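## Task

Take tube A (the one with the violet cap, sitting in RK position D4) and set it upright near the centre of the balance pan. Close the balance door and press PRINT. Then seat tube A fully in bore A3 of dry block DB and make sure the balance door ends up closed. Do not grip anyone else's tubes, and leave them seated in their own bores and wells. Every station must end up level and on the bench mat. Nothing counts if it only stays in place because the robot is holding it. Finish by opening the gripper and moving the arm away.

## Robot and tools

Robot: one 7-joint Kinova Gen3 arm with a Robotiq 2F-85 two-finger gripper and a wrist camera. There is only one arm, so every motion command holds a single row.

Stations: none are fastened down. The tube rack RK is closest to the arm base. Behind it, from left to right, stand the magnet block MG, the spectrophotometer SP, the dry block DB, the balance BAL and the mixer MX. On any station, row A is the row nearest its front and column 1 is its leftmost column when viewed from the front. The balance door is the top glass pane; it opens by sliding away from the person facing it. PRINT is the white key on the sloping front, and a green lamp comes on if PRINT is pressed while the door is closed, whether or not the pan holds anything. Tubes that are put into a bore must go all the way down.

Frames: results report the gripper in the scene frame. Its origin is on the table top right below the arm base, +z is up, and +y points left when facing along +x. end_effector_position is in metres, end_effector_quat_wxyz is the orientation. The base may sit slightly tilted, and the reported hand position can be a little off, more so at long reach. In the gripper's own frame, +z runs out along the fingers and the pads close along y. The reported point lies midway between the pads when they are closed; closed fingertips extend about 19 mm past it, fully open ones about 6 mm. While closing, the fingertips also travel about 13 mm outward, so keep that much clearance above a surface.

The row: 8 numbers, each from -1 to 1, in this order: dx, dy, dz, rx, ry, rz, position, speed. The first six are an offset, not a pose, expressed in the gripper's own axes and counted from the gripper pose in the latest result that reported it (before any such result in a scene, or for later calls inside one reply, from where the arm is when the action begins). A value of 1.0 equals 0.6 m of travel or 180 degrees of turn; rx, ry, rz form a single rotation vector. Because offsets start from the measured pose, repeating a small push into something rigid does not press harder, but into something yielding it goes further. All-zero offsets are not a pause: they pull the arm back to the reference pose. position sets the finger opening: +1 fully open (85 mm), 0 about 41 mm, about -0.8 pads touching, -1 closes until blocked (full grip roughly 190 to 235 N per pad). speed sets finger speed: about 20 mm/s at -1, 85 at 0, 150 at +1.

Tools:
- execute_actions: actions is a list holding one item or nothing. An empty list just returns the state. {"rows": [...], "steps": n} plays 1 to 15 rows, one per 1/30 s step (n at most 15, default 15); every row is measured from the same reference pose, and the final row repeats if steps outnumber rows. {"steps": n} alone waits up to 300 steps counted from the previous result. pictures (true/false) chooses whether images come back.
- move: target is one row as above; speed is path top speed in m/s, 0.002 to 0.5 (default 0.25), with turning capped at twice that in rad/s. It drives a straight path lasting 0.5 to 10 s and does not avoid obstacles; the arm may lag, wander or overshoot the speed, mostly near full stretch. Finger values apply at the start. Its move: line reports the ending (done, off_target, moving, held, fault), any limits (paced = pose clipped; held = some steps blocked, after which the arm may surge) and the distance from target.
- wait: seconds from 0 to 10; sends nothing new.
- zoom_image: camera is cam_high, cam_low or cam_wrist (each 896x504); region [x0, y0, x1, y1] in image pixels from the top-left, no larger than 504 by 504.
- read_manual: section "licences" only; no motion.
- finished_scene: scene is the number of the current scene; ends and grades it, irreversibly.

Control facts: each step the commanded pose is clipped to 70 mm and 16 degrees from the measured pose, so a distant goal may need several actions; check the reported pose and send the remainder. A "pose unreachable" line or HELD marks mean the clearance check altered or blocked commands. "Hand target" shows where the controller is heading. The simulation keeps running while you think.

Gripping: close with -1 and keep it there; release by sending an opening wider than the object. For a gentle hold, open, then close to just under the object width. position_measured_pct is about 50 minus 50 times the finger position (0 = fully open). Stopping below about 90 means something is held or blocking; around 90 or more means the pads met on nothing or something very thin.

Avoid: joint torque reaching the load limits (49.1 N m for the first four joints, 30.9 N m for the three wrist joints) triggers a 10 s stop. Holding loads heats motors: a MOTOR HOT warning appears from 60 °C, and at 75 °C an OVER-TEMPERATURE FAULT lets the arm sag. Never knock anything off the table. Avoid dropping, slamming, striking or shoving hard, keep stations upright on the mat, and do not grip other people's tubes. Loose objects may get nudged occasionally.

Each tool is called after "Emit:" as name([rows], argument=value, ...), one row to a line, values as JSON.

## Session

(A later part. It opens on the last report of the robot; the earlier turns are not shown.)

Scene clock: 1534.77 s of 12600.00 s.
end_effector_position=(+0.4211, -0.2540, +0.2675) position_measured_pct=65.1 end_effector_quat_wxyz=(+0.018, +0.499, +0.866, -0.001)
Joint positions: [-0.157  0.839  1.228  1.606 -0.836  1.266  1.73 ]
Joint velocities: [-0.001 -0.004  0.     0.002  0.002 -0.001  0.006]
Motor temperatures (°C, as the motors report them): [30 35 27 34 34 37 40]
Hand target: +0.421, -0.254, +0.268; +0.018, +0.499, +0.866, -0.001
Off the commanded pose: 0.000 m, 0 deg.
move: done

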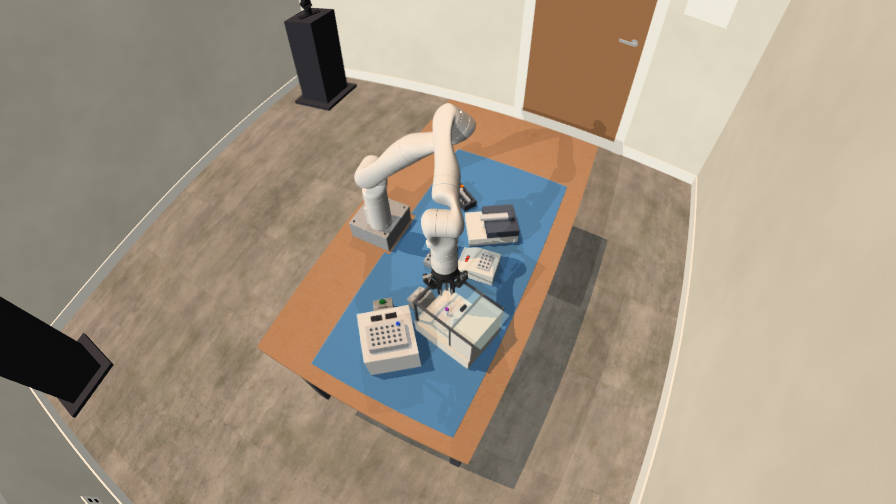

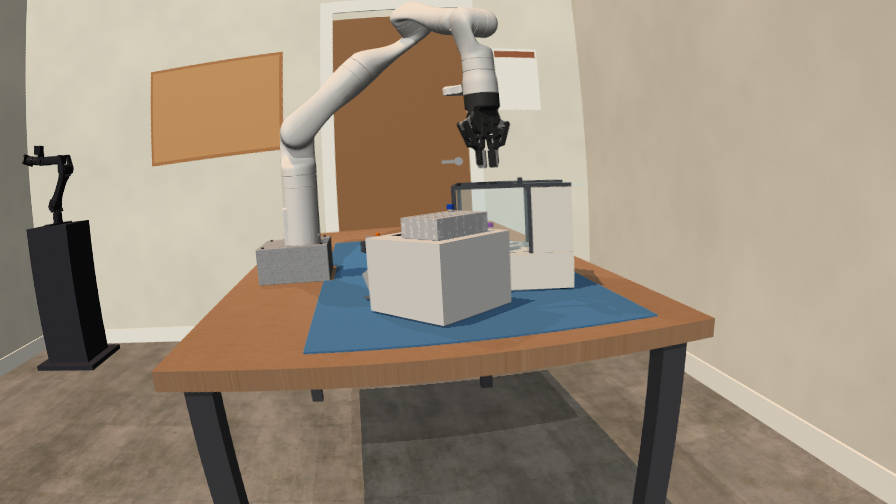

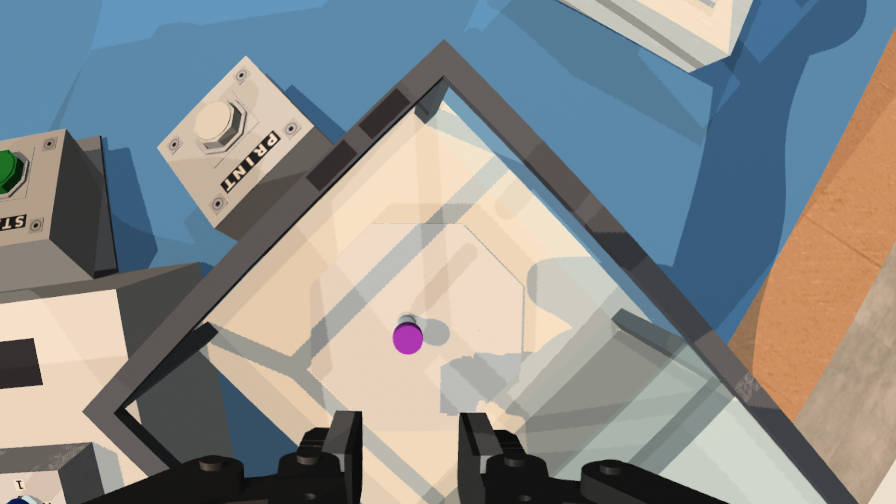

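Emit:
move(target=[0,0,0.13,0,0,0,-0.4,0], speed=0.06)

Scene clock: 1542.50 s of 12600.00 s.
end_effector_position=(+0.4235, -0.2558, +0.1898) position_measured_pct=69.8 end_effector_quat_wxyz=(+0.018, +0.499, +0.866, -0.001)
Joint positions: [-0.118  0.942  1.129  1.692 -0.956  1.116  1.814]
Joint velocities: [ 0.002  0.003 -0.003  0.001 -0.002 -0.006  0.002]
Motor temperatures (°C, as the motors report them): [30 35 28 34 34 37 40]
Hand target: +0.423, -0.256, +0.190; +0.018, +0.499, +0.866, -0.001
Off the commanded pose: 0.000 m, 0 deg.
move: done

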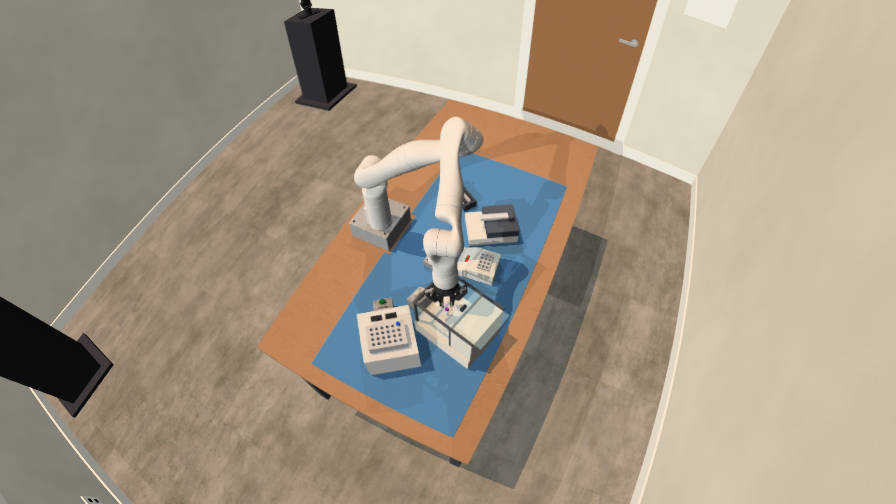

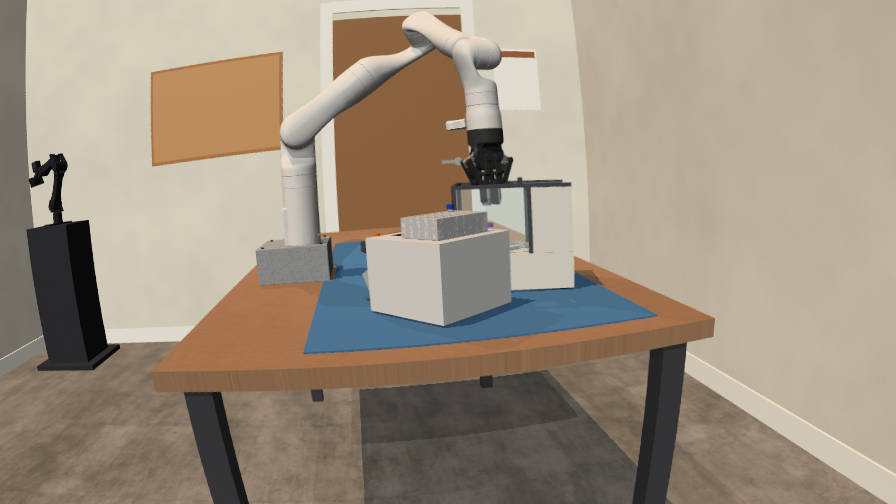

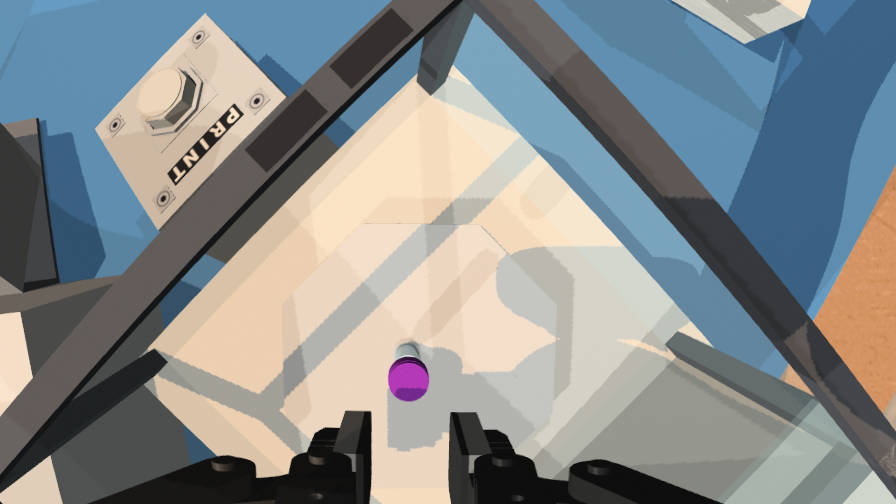

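Emit:
move(target=[0.009,-0.001,0.046,0,0,0,-0.4,0], speed=0.04)

Scene clock: 1555.60 s of 12600.00 s.
end_effector_position=(+0.4212, -0.2520, +0.1622) position_measured_pct=69.8 end_effector_quat_wxyz=(+0.019, +0.499, +0.866, -0.001)
Joint positions: [-0.112  0.975  1.092  1.73  -1.005  1.06   1.848]
Joint velocities: [ 0.001  0.002 -0.     0.002 -0.002 -0.003  0.002]
Motor temperatures (°C, as the motors report them): [30 35 28 34 34 37 40]
Hand target: +0.421, -0.252, +0.162; +0.018, +0.499, +0.866, -0.001
Off the commanded pose: 0.000 m, 0 deg.
move: done

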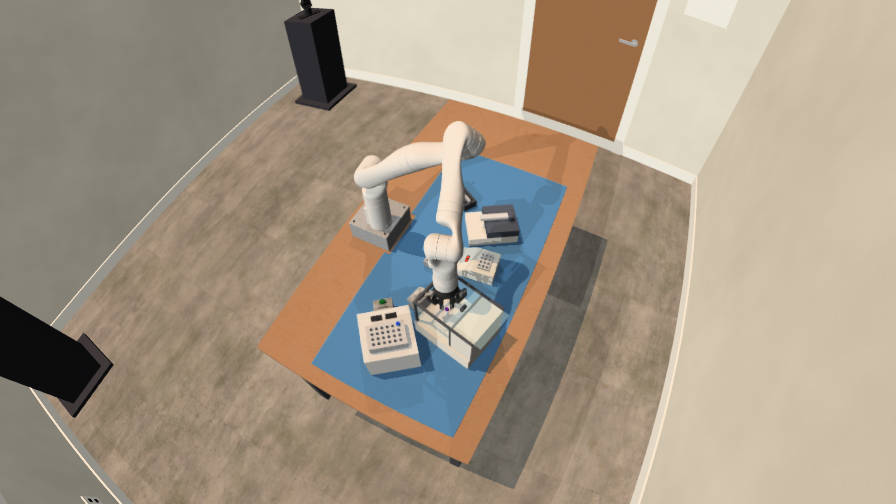

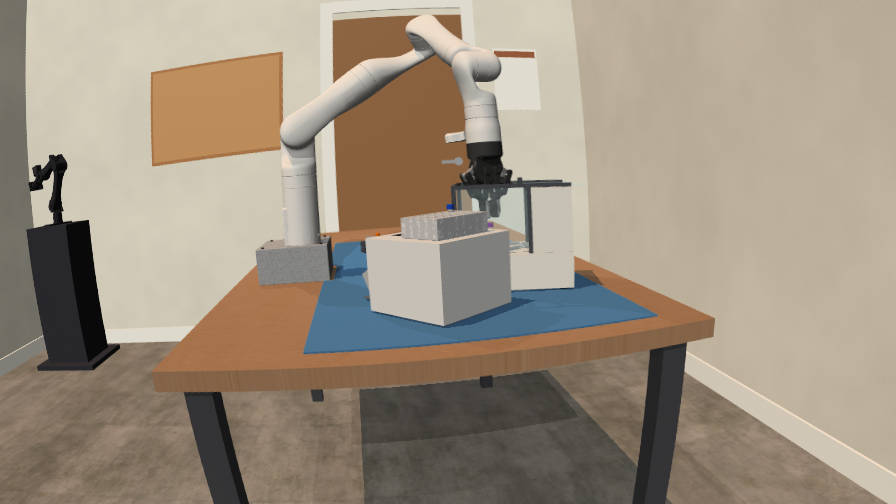

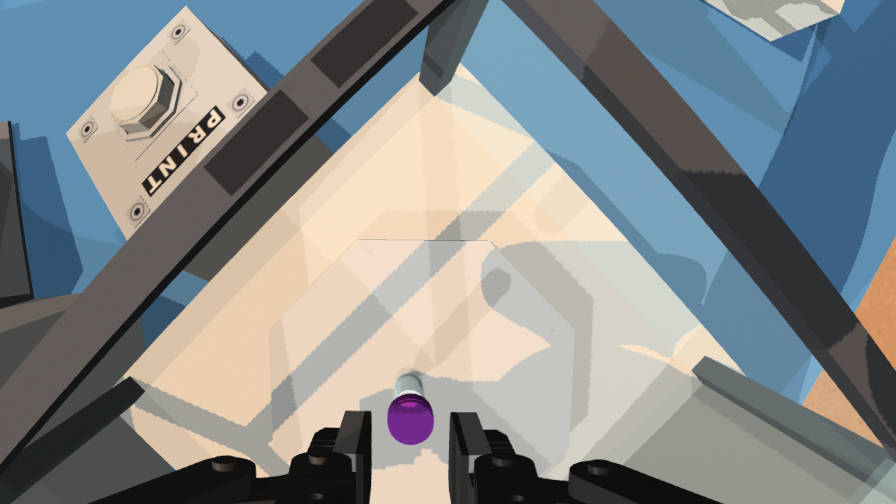

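Emit:
move(target=[0.004,0,0.035,0,0,0,-0.4,0], speed=0.02)

Emit:
move(target=[0,0,0,0,0,0,-1,-0.5])

Scene clock: 1561.50 s of 12600.00 s.
end_effector_position=(+0.4207, -0.2504, +0.1413) position_measured_pct=69.8 end_effector_quat_wxyz=(+0.019, +0.499, +0.866, -0.001)
Joint positions: [-0.103  1.004  1.061  1.749 -1.043  1.021  1.874]
Joint velocities: [ 0.001  0.002  0.001 -0.    -0.003 -0.001  0.   ]
Motor temperatures (°C, as the motors report them): [30 35 28 34 34 37 40]
Hand target: +0.421, -0.250, +0.141; +0.019, +0.499, +0.866, -0.001
Off the commanded pose: 0.000 m, 0 deg.
move: done

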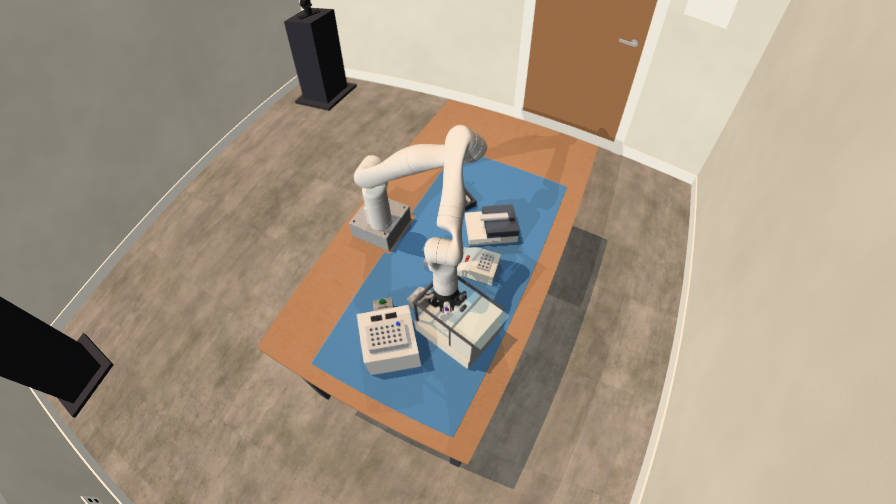

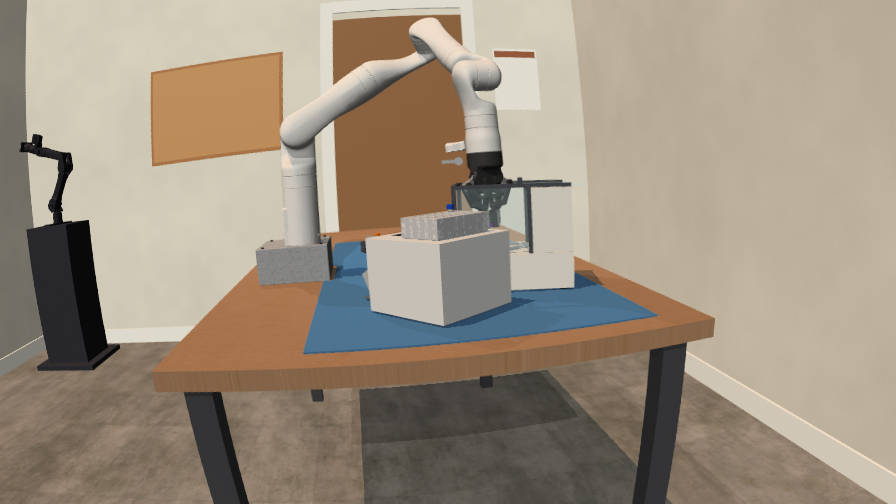

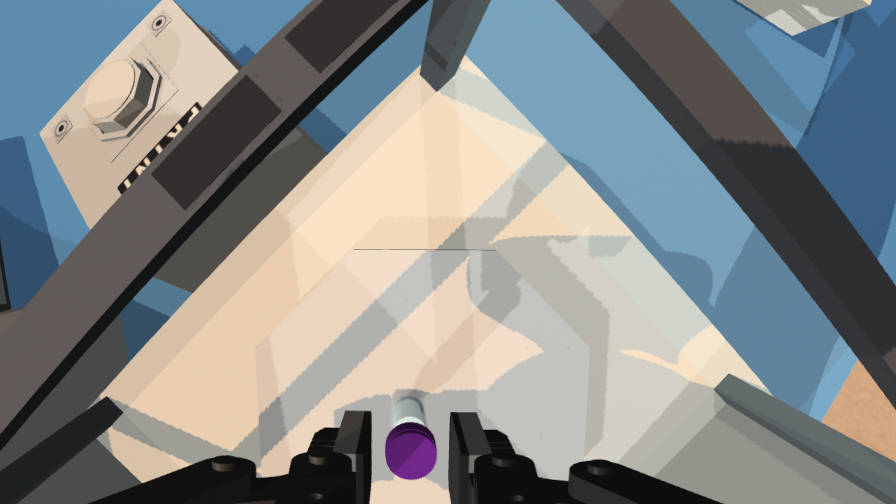

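Scene clock: 1562.13 s of 12600.00 s.
end_effector_position=(+0.4207, -0.2505, +0.1415) position_measured_pct=84.1 end_effector_quat_wxyz=(+0.019, +0.499, +0.866, -0.001)
Joint positions: [-0.103  1.004  1.061  1.749 -1.043  1.021  1.874]
Joint velocities: [ 0.    -0.     0.    -0.002 -0.001  0.002 -0.   ]
Motor temperatures (°C, as the motors report them): [30 35 28 34 34 37 40]
Hand target: +0.421, -0.250, +0.141; +0.019, +0.499, +0.866, -0.001
Off the commanded pose: 0.000 m, 0 deg.
move: done

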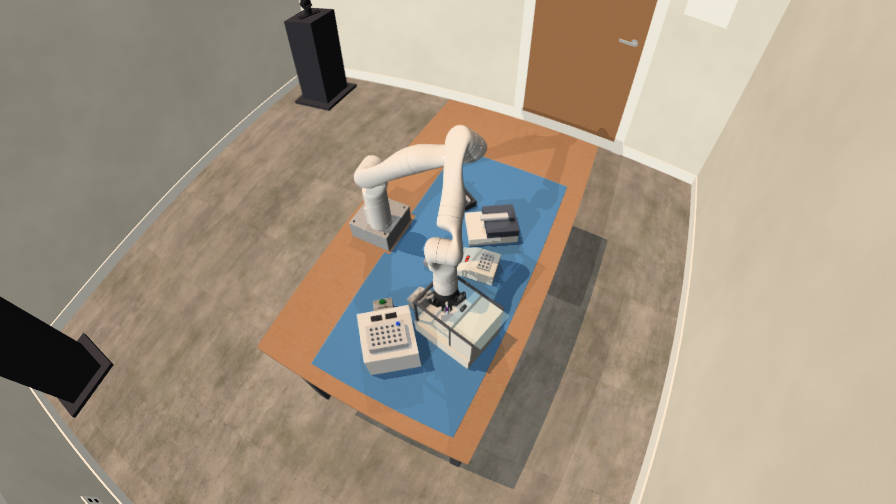

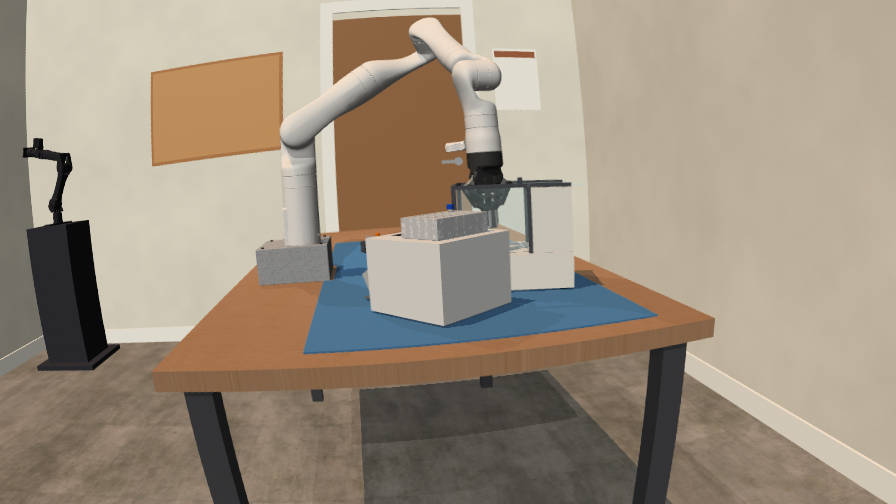

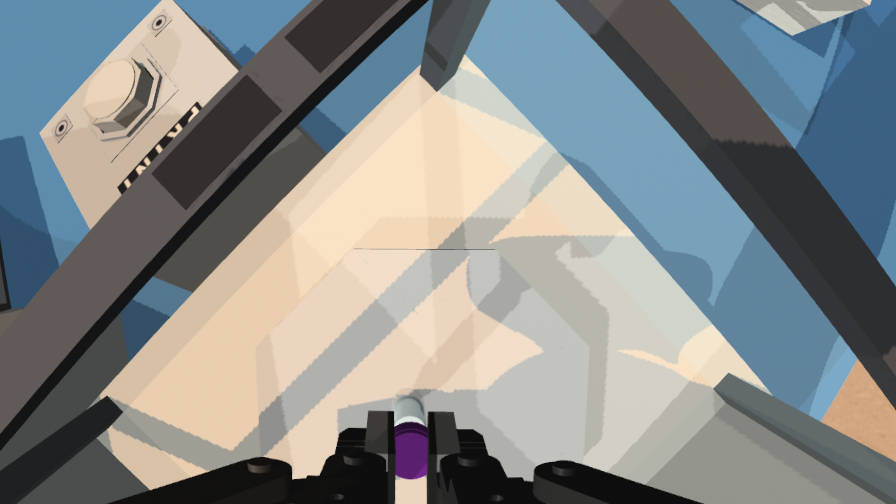

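Emit:
move(target=[0,0,-0.265,0,0,0,-1,0], speed=0.08)

Emit:
move(target=[0.38,0.25,0,-0.0113,0.0057,-0.333,-1,0], speed=0.15)

Scene clock: 1579.73 s of 12600.00 s.
end_effector_position=(+0.4157, -0.2468, +0.3000) position_measured_pct=84.1 end_effector_quat_wxyz=(+0.018, +0.499, +0.866, -0.001)
Joint positions: [-0.189  0.789  1.27   1.582 -0.787  1.322  1.697]
Joint velocities: [-0.001 -0.002  0.001 -0.003  0.001  0.003 -0.001]
Motor temperatures (°C, as the motors report them): [30 35 28 34 34 36 40]
Hand target: +0.416, -0.247, +0.300; +0.019, +0.499, +0.866, -0.001
Off the commanded pose: 0.001 m, 0 deg.
move: done

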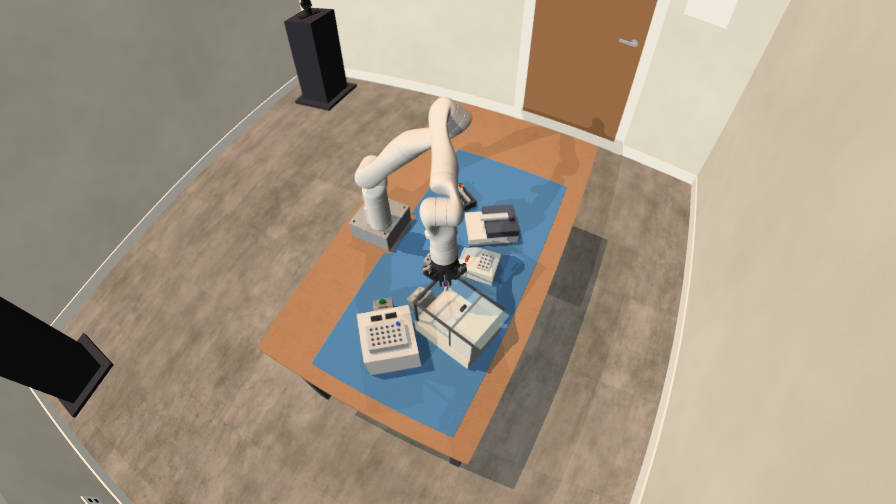

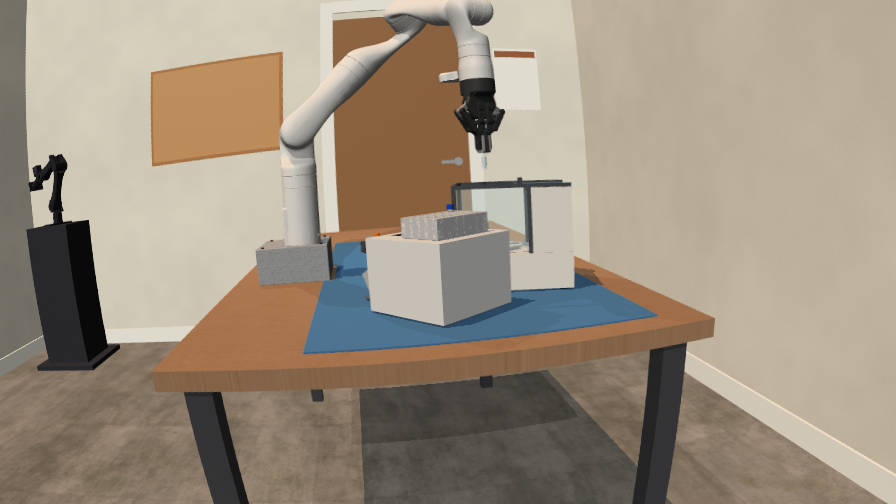

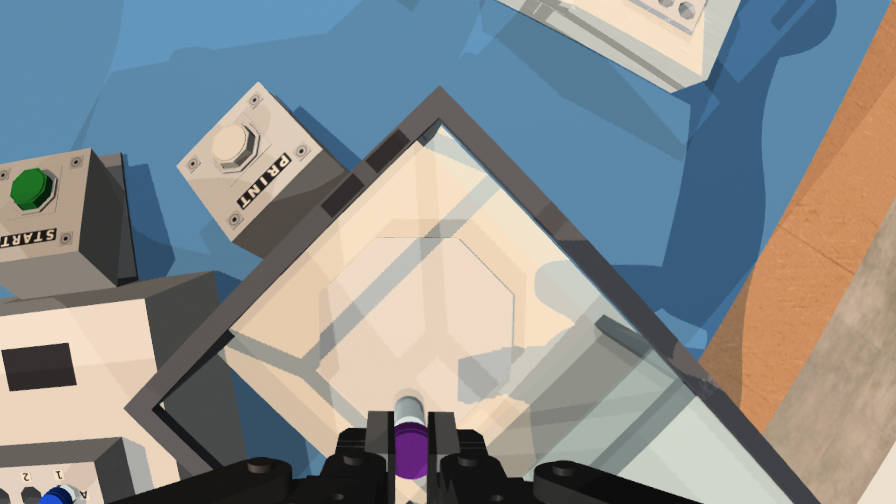

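Scene clock: 1583.60 s of 12600.00 s.
end_effector_position=(+0.4296, +0.0249, +0.2940) position_measured_pct=84.1 end_effector_quat_wxyz=(+0.015, -0.000, +1.000, +0.009)
Joint positions: [-0.822  0.601  1.144  1.767 -0.626  1.154  2.079]
Joint velocities: [-0.005 -0.001 -0.003 -0.004  0.002 -0.     0.001]
Motor temperatures (°C, as the motors report them): [30 35 28 34 34 36 40]
Hand target: +0.430, +0.025, +0.294; +0.015, -0.001, +1.000, +0.009
Off the commanded pose: 0.002 m, 0 deg.
move: done

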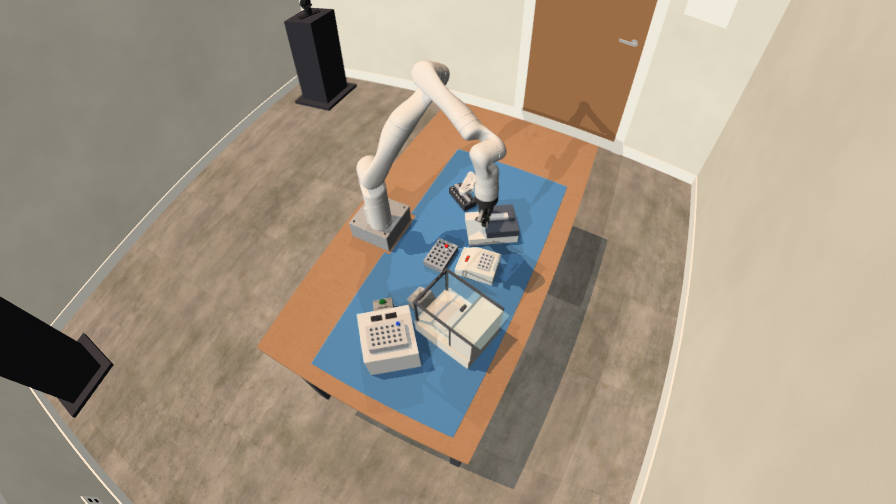

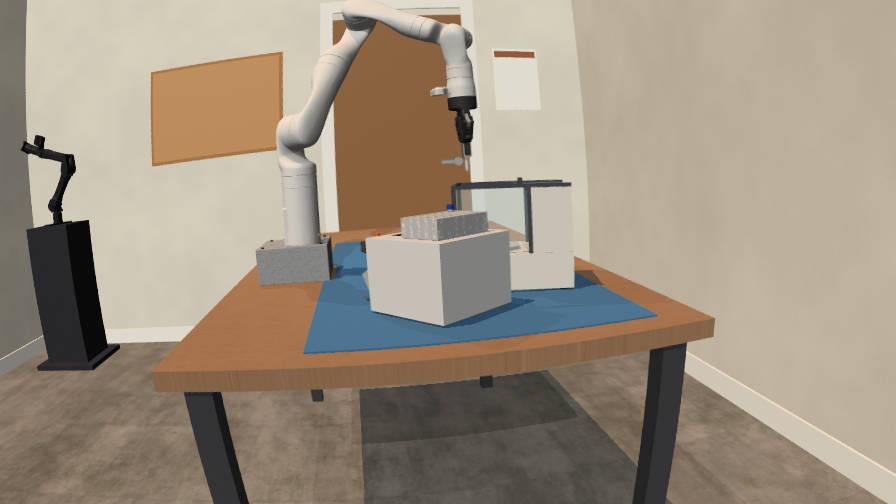

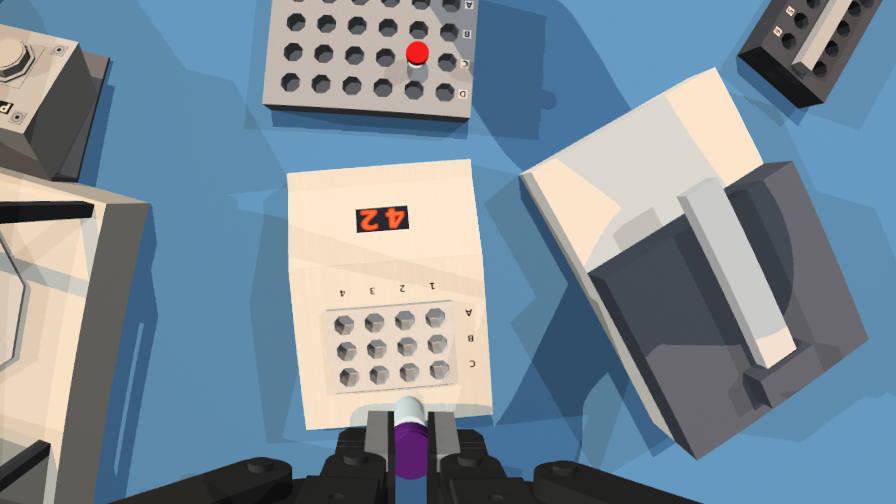

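Emit:
move(target=[0.008,-0.029,0.15,0,0,0,-1,0], speed=0.1)

Scene clock: 1595.00 s of 12600.00 s.
end_effector_position=(+0.4278, +0.0091, +0.2040) position_measured_pct=84.1 end_effector_quat_wxyz=(+0.016, -0.000, +1.000, +0.009)
Joint positions: [-0.698  0.72   1.002  1.903 -0.79   0.939  2.253]
Joint velocities: [ 0.005  0.003 -0.     0.001 -0.002 -0.001  0.002]
Motor temperatures (°C, as the motors report them): [30 35 28 34 34 36 40]
Hand target: +0.428, +0.009, +0.204; +0.016, -0.000, +1.000, +0.009
Off the commanded pose: 0.000 m, 0 deg.
move: done

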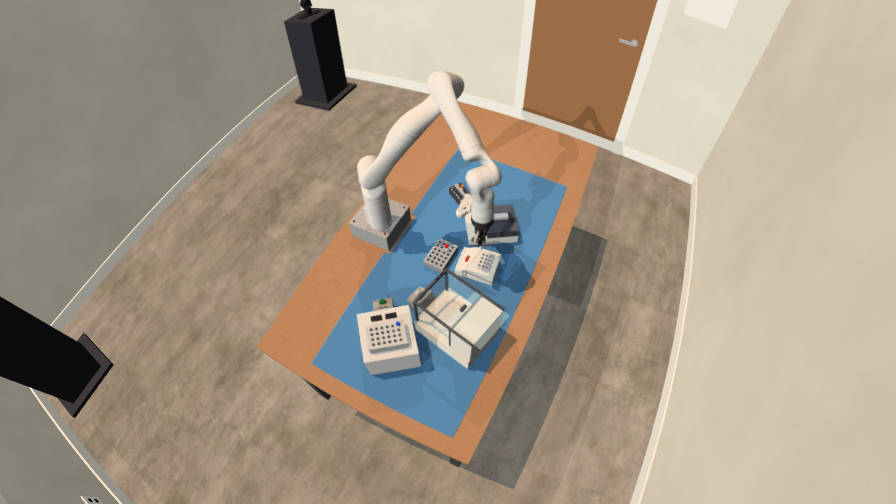

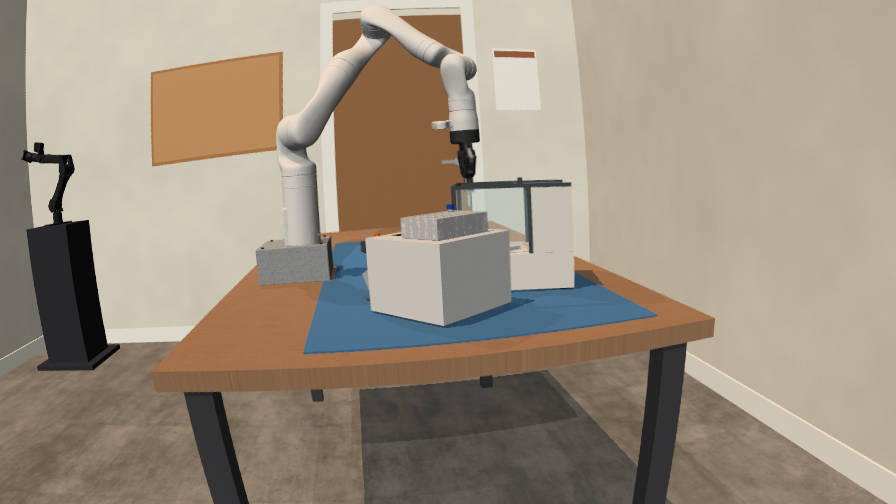

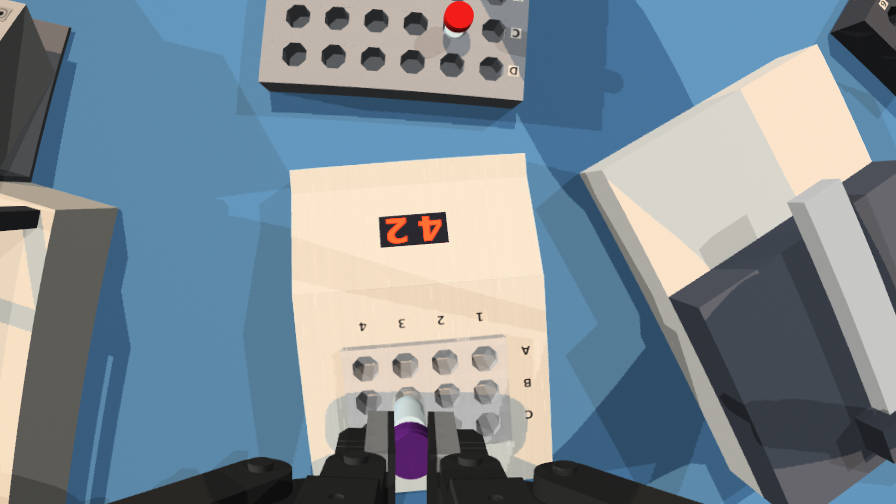

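Emit:
move(target=[-0.011,-0.003,0.11,0,0,0,-1,0], speed=0.06)

Scene clock: 1609.13 s of 12600.00 s.
end_effector_position=(+0.4367, +0.0086, +0.1386) position_measured_pct=84.1 end_effector_quat_wxyz=(+0.016, -0.001, +1.000, +0.009)
Joint positions: [-0.611  0.836  0.873  1.929 -0.934  0.813  2.358]
Joint velocities: [ 0.005  0.005 -0.    -0.    -0.002 -0.002  0.002]
Motor temperatures (°C, as the motors report them): [30 35 28 34 34 36 40]
Hand target: +0.437, +0.008, +0.138; +0.016, -0.000, +1.000, +0.008
Off the commanded pose: 0.000 m, 0 deg.
move: done

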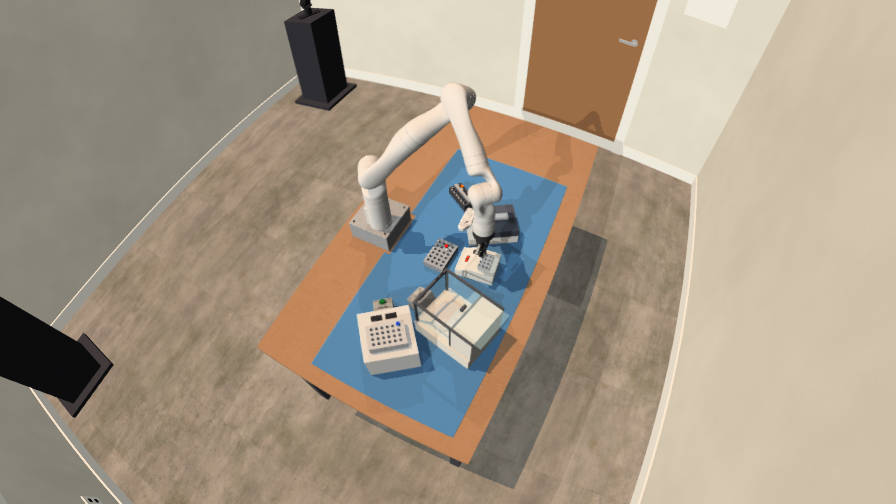

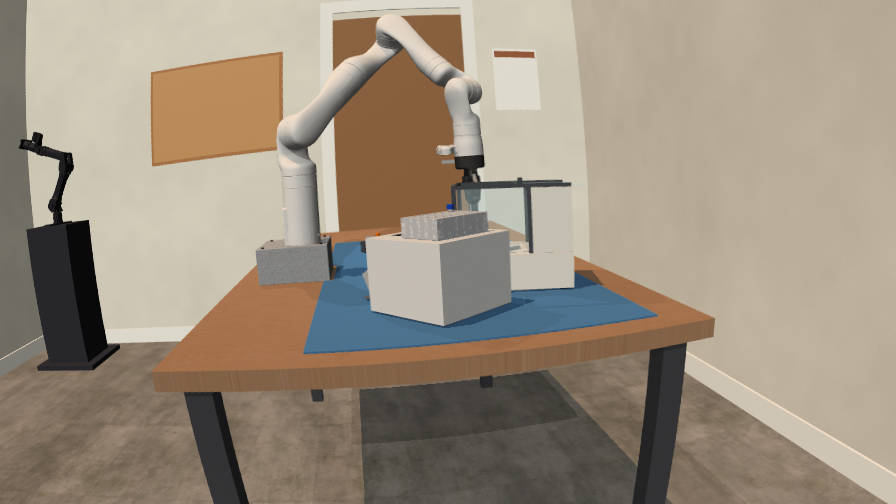

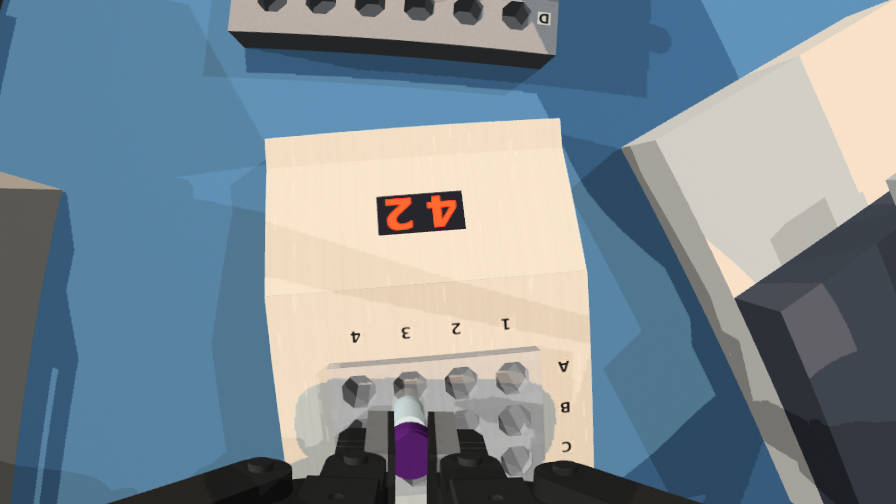

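Emit:
move(target=[-0.0057,-0.001,0.033,0,0,0,-1,0], speed=0.03)

Emit:
zoom_image(camera="cam_wrist", region=[260,300,620,504])

Scene clock: 1619.80 s of 12600.00 s.
end_effector_position=(+0.4466, +0.0080, +0.1267) position_measured_pct=84.1 end_effector_quat_wxyz=(+0.025, +0.000, +1.000, +0.011)
Joint positions: [-0.587  0.859  0.844  1.92  -0.977  0.783  2.387]
Joint velocities: [ 0.002  0.001  0.     0.    -0.004 -0.002  0.003]
Motor temperatures (°C, as the motors report them): [30 35 28 34 34 36 40]
Hand target: +0.441, +0.008, +0.119; +0.016, -0.000, +1.000, +0.009
Off the commanded pose: 0.010 m, 1 deg.
move: off_target

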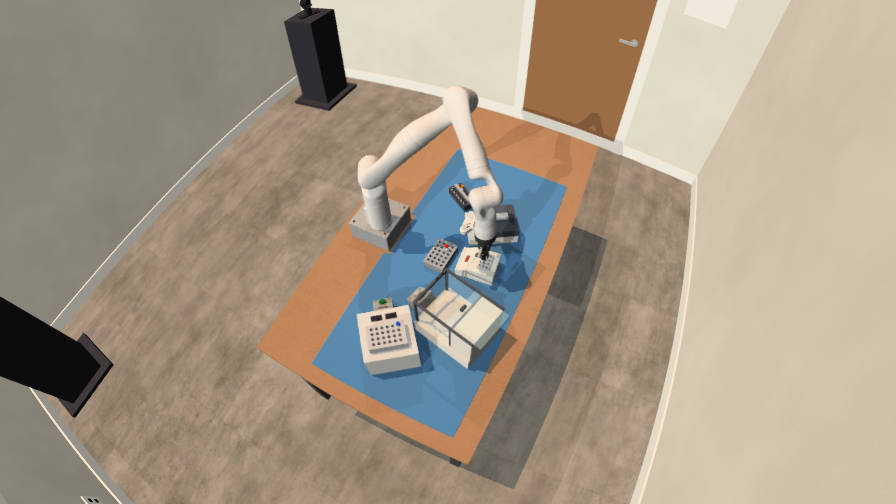

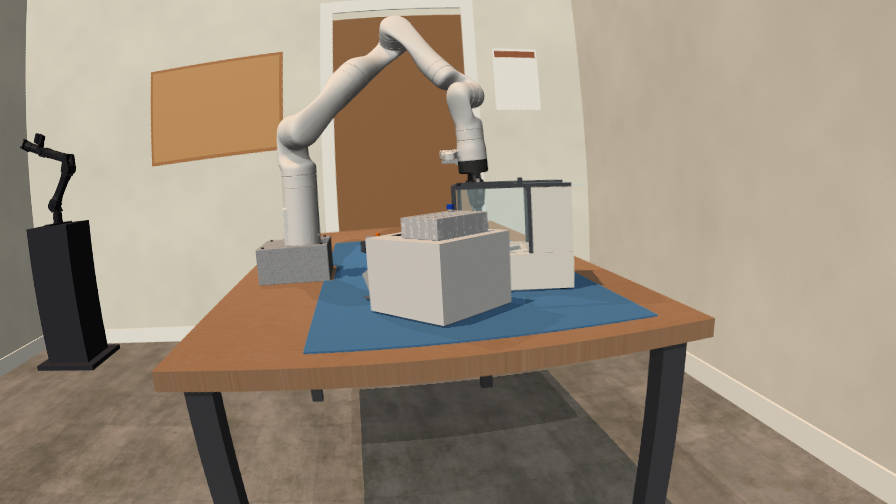

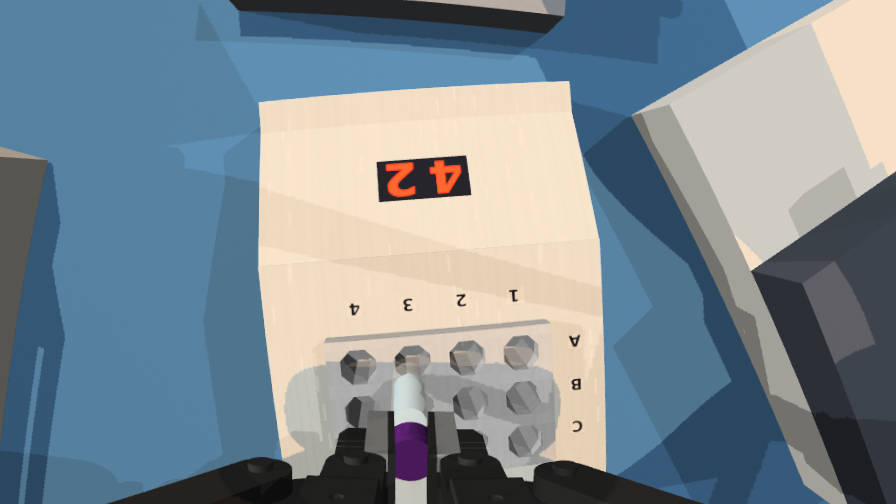

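Region (260, 300, 620, 504) of cam_wrist's 896x504 image, scaled by 1.400; it fills the top 286 rows of this view, and the rest is white.

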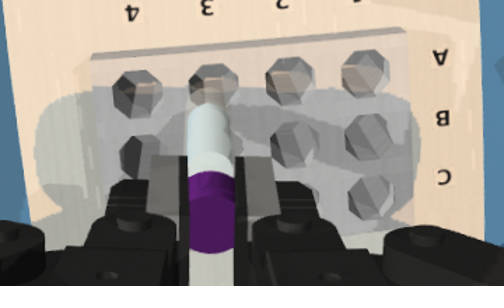

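Emit:
move(target=[0,0,-0.03,0,0,0,-1,0], speed=0.03)

Emit:
zoom_image(camera="cam_wrist", region=[260,300,620,504])

Emit:
zoom_image(camera="cam_high", region=[420,190,560,300])

Scene clock: 1627.00 s of 12600.00 s.
end_effector_position=(+0.4457, +0.0075, +0.1445) position_measured_pct=84.1 end_effector_quat_wxyz=(+0.025, +0.000, +1.000, +0.011)
Joint positions: [-0.606  0.828  0.879  1.914 -0.936  0.818  2.357]
Joint velocities: [-0.003 -0.003  0.    -0.003  0.001  0.004 -0.002]
Motor temperatures (°C, as the motors report them): [30 35 28 34 34 36 40]
Hand target: +0.446, +0.008, +0.145; +0.025, +0.000, +1.000, +0.011
Off the commanded pose: 0.000 m, 0 deg.
move: done

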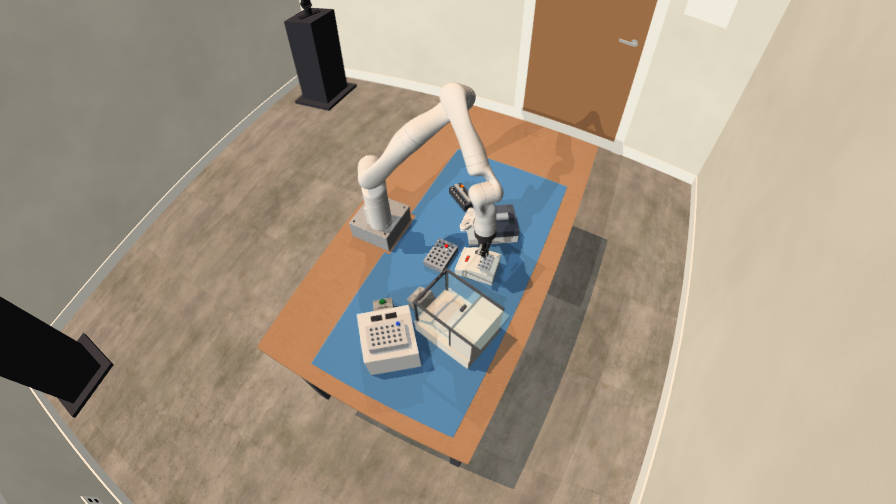

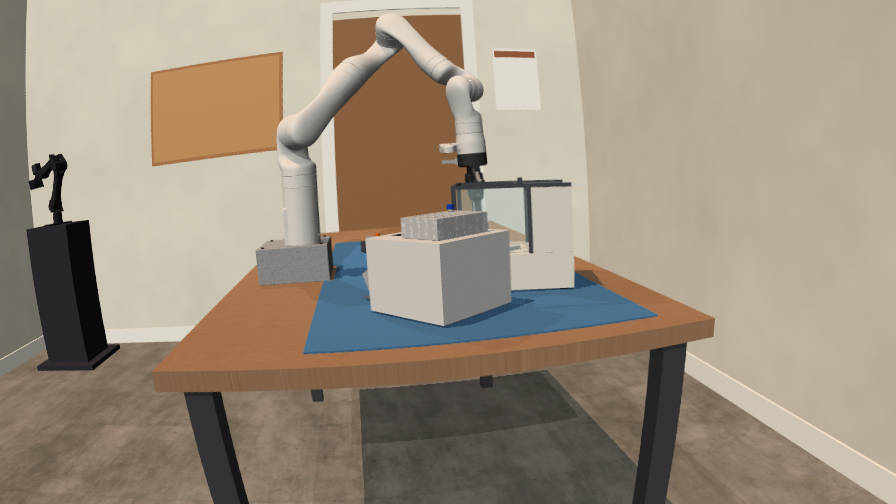

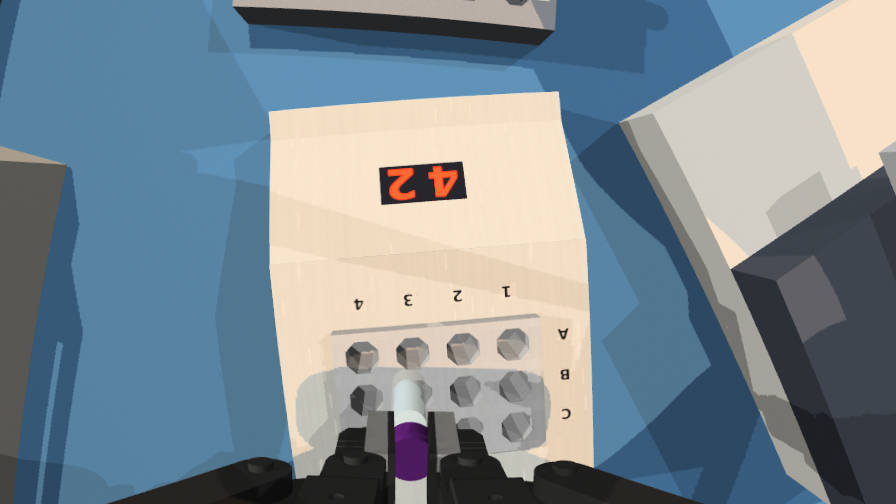

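Region (260, 300, 620, 504) of cam_wrist's 896x504 image, scaled by 1.400; it fills the top 286 rows of this view, and the rest is white.

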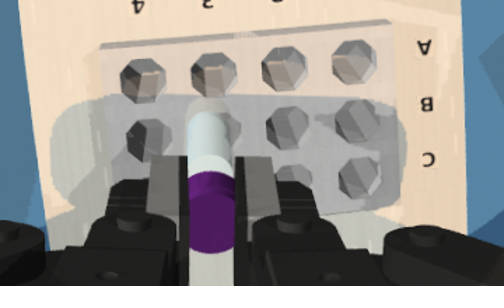

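Region (420, 190, 560, 300) of cam_high's 896x504 image, scaled by 3.600, with more detail than that image has; it fills the top 396 rows of this view, and the rest is white.

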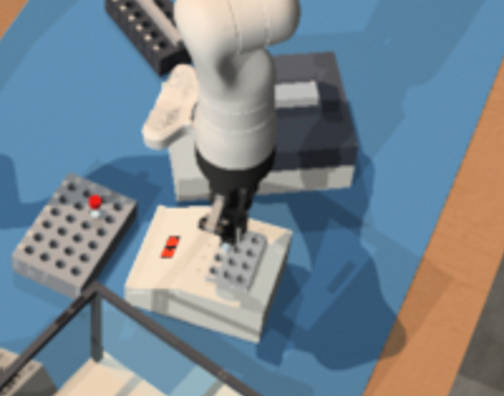

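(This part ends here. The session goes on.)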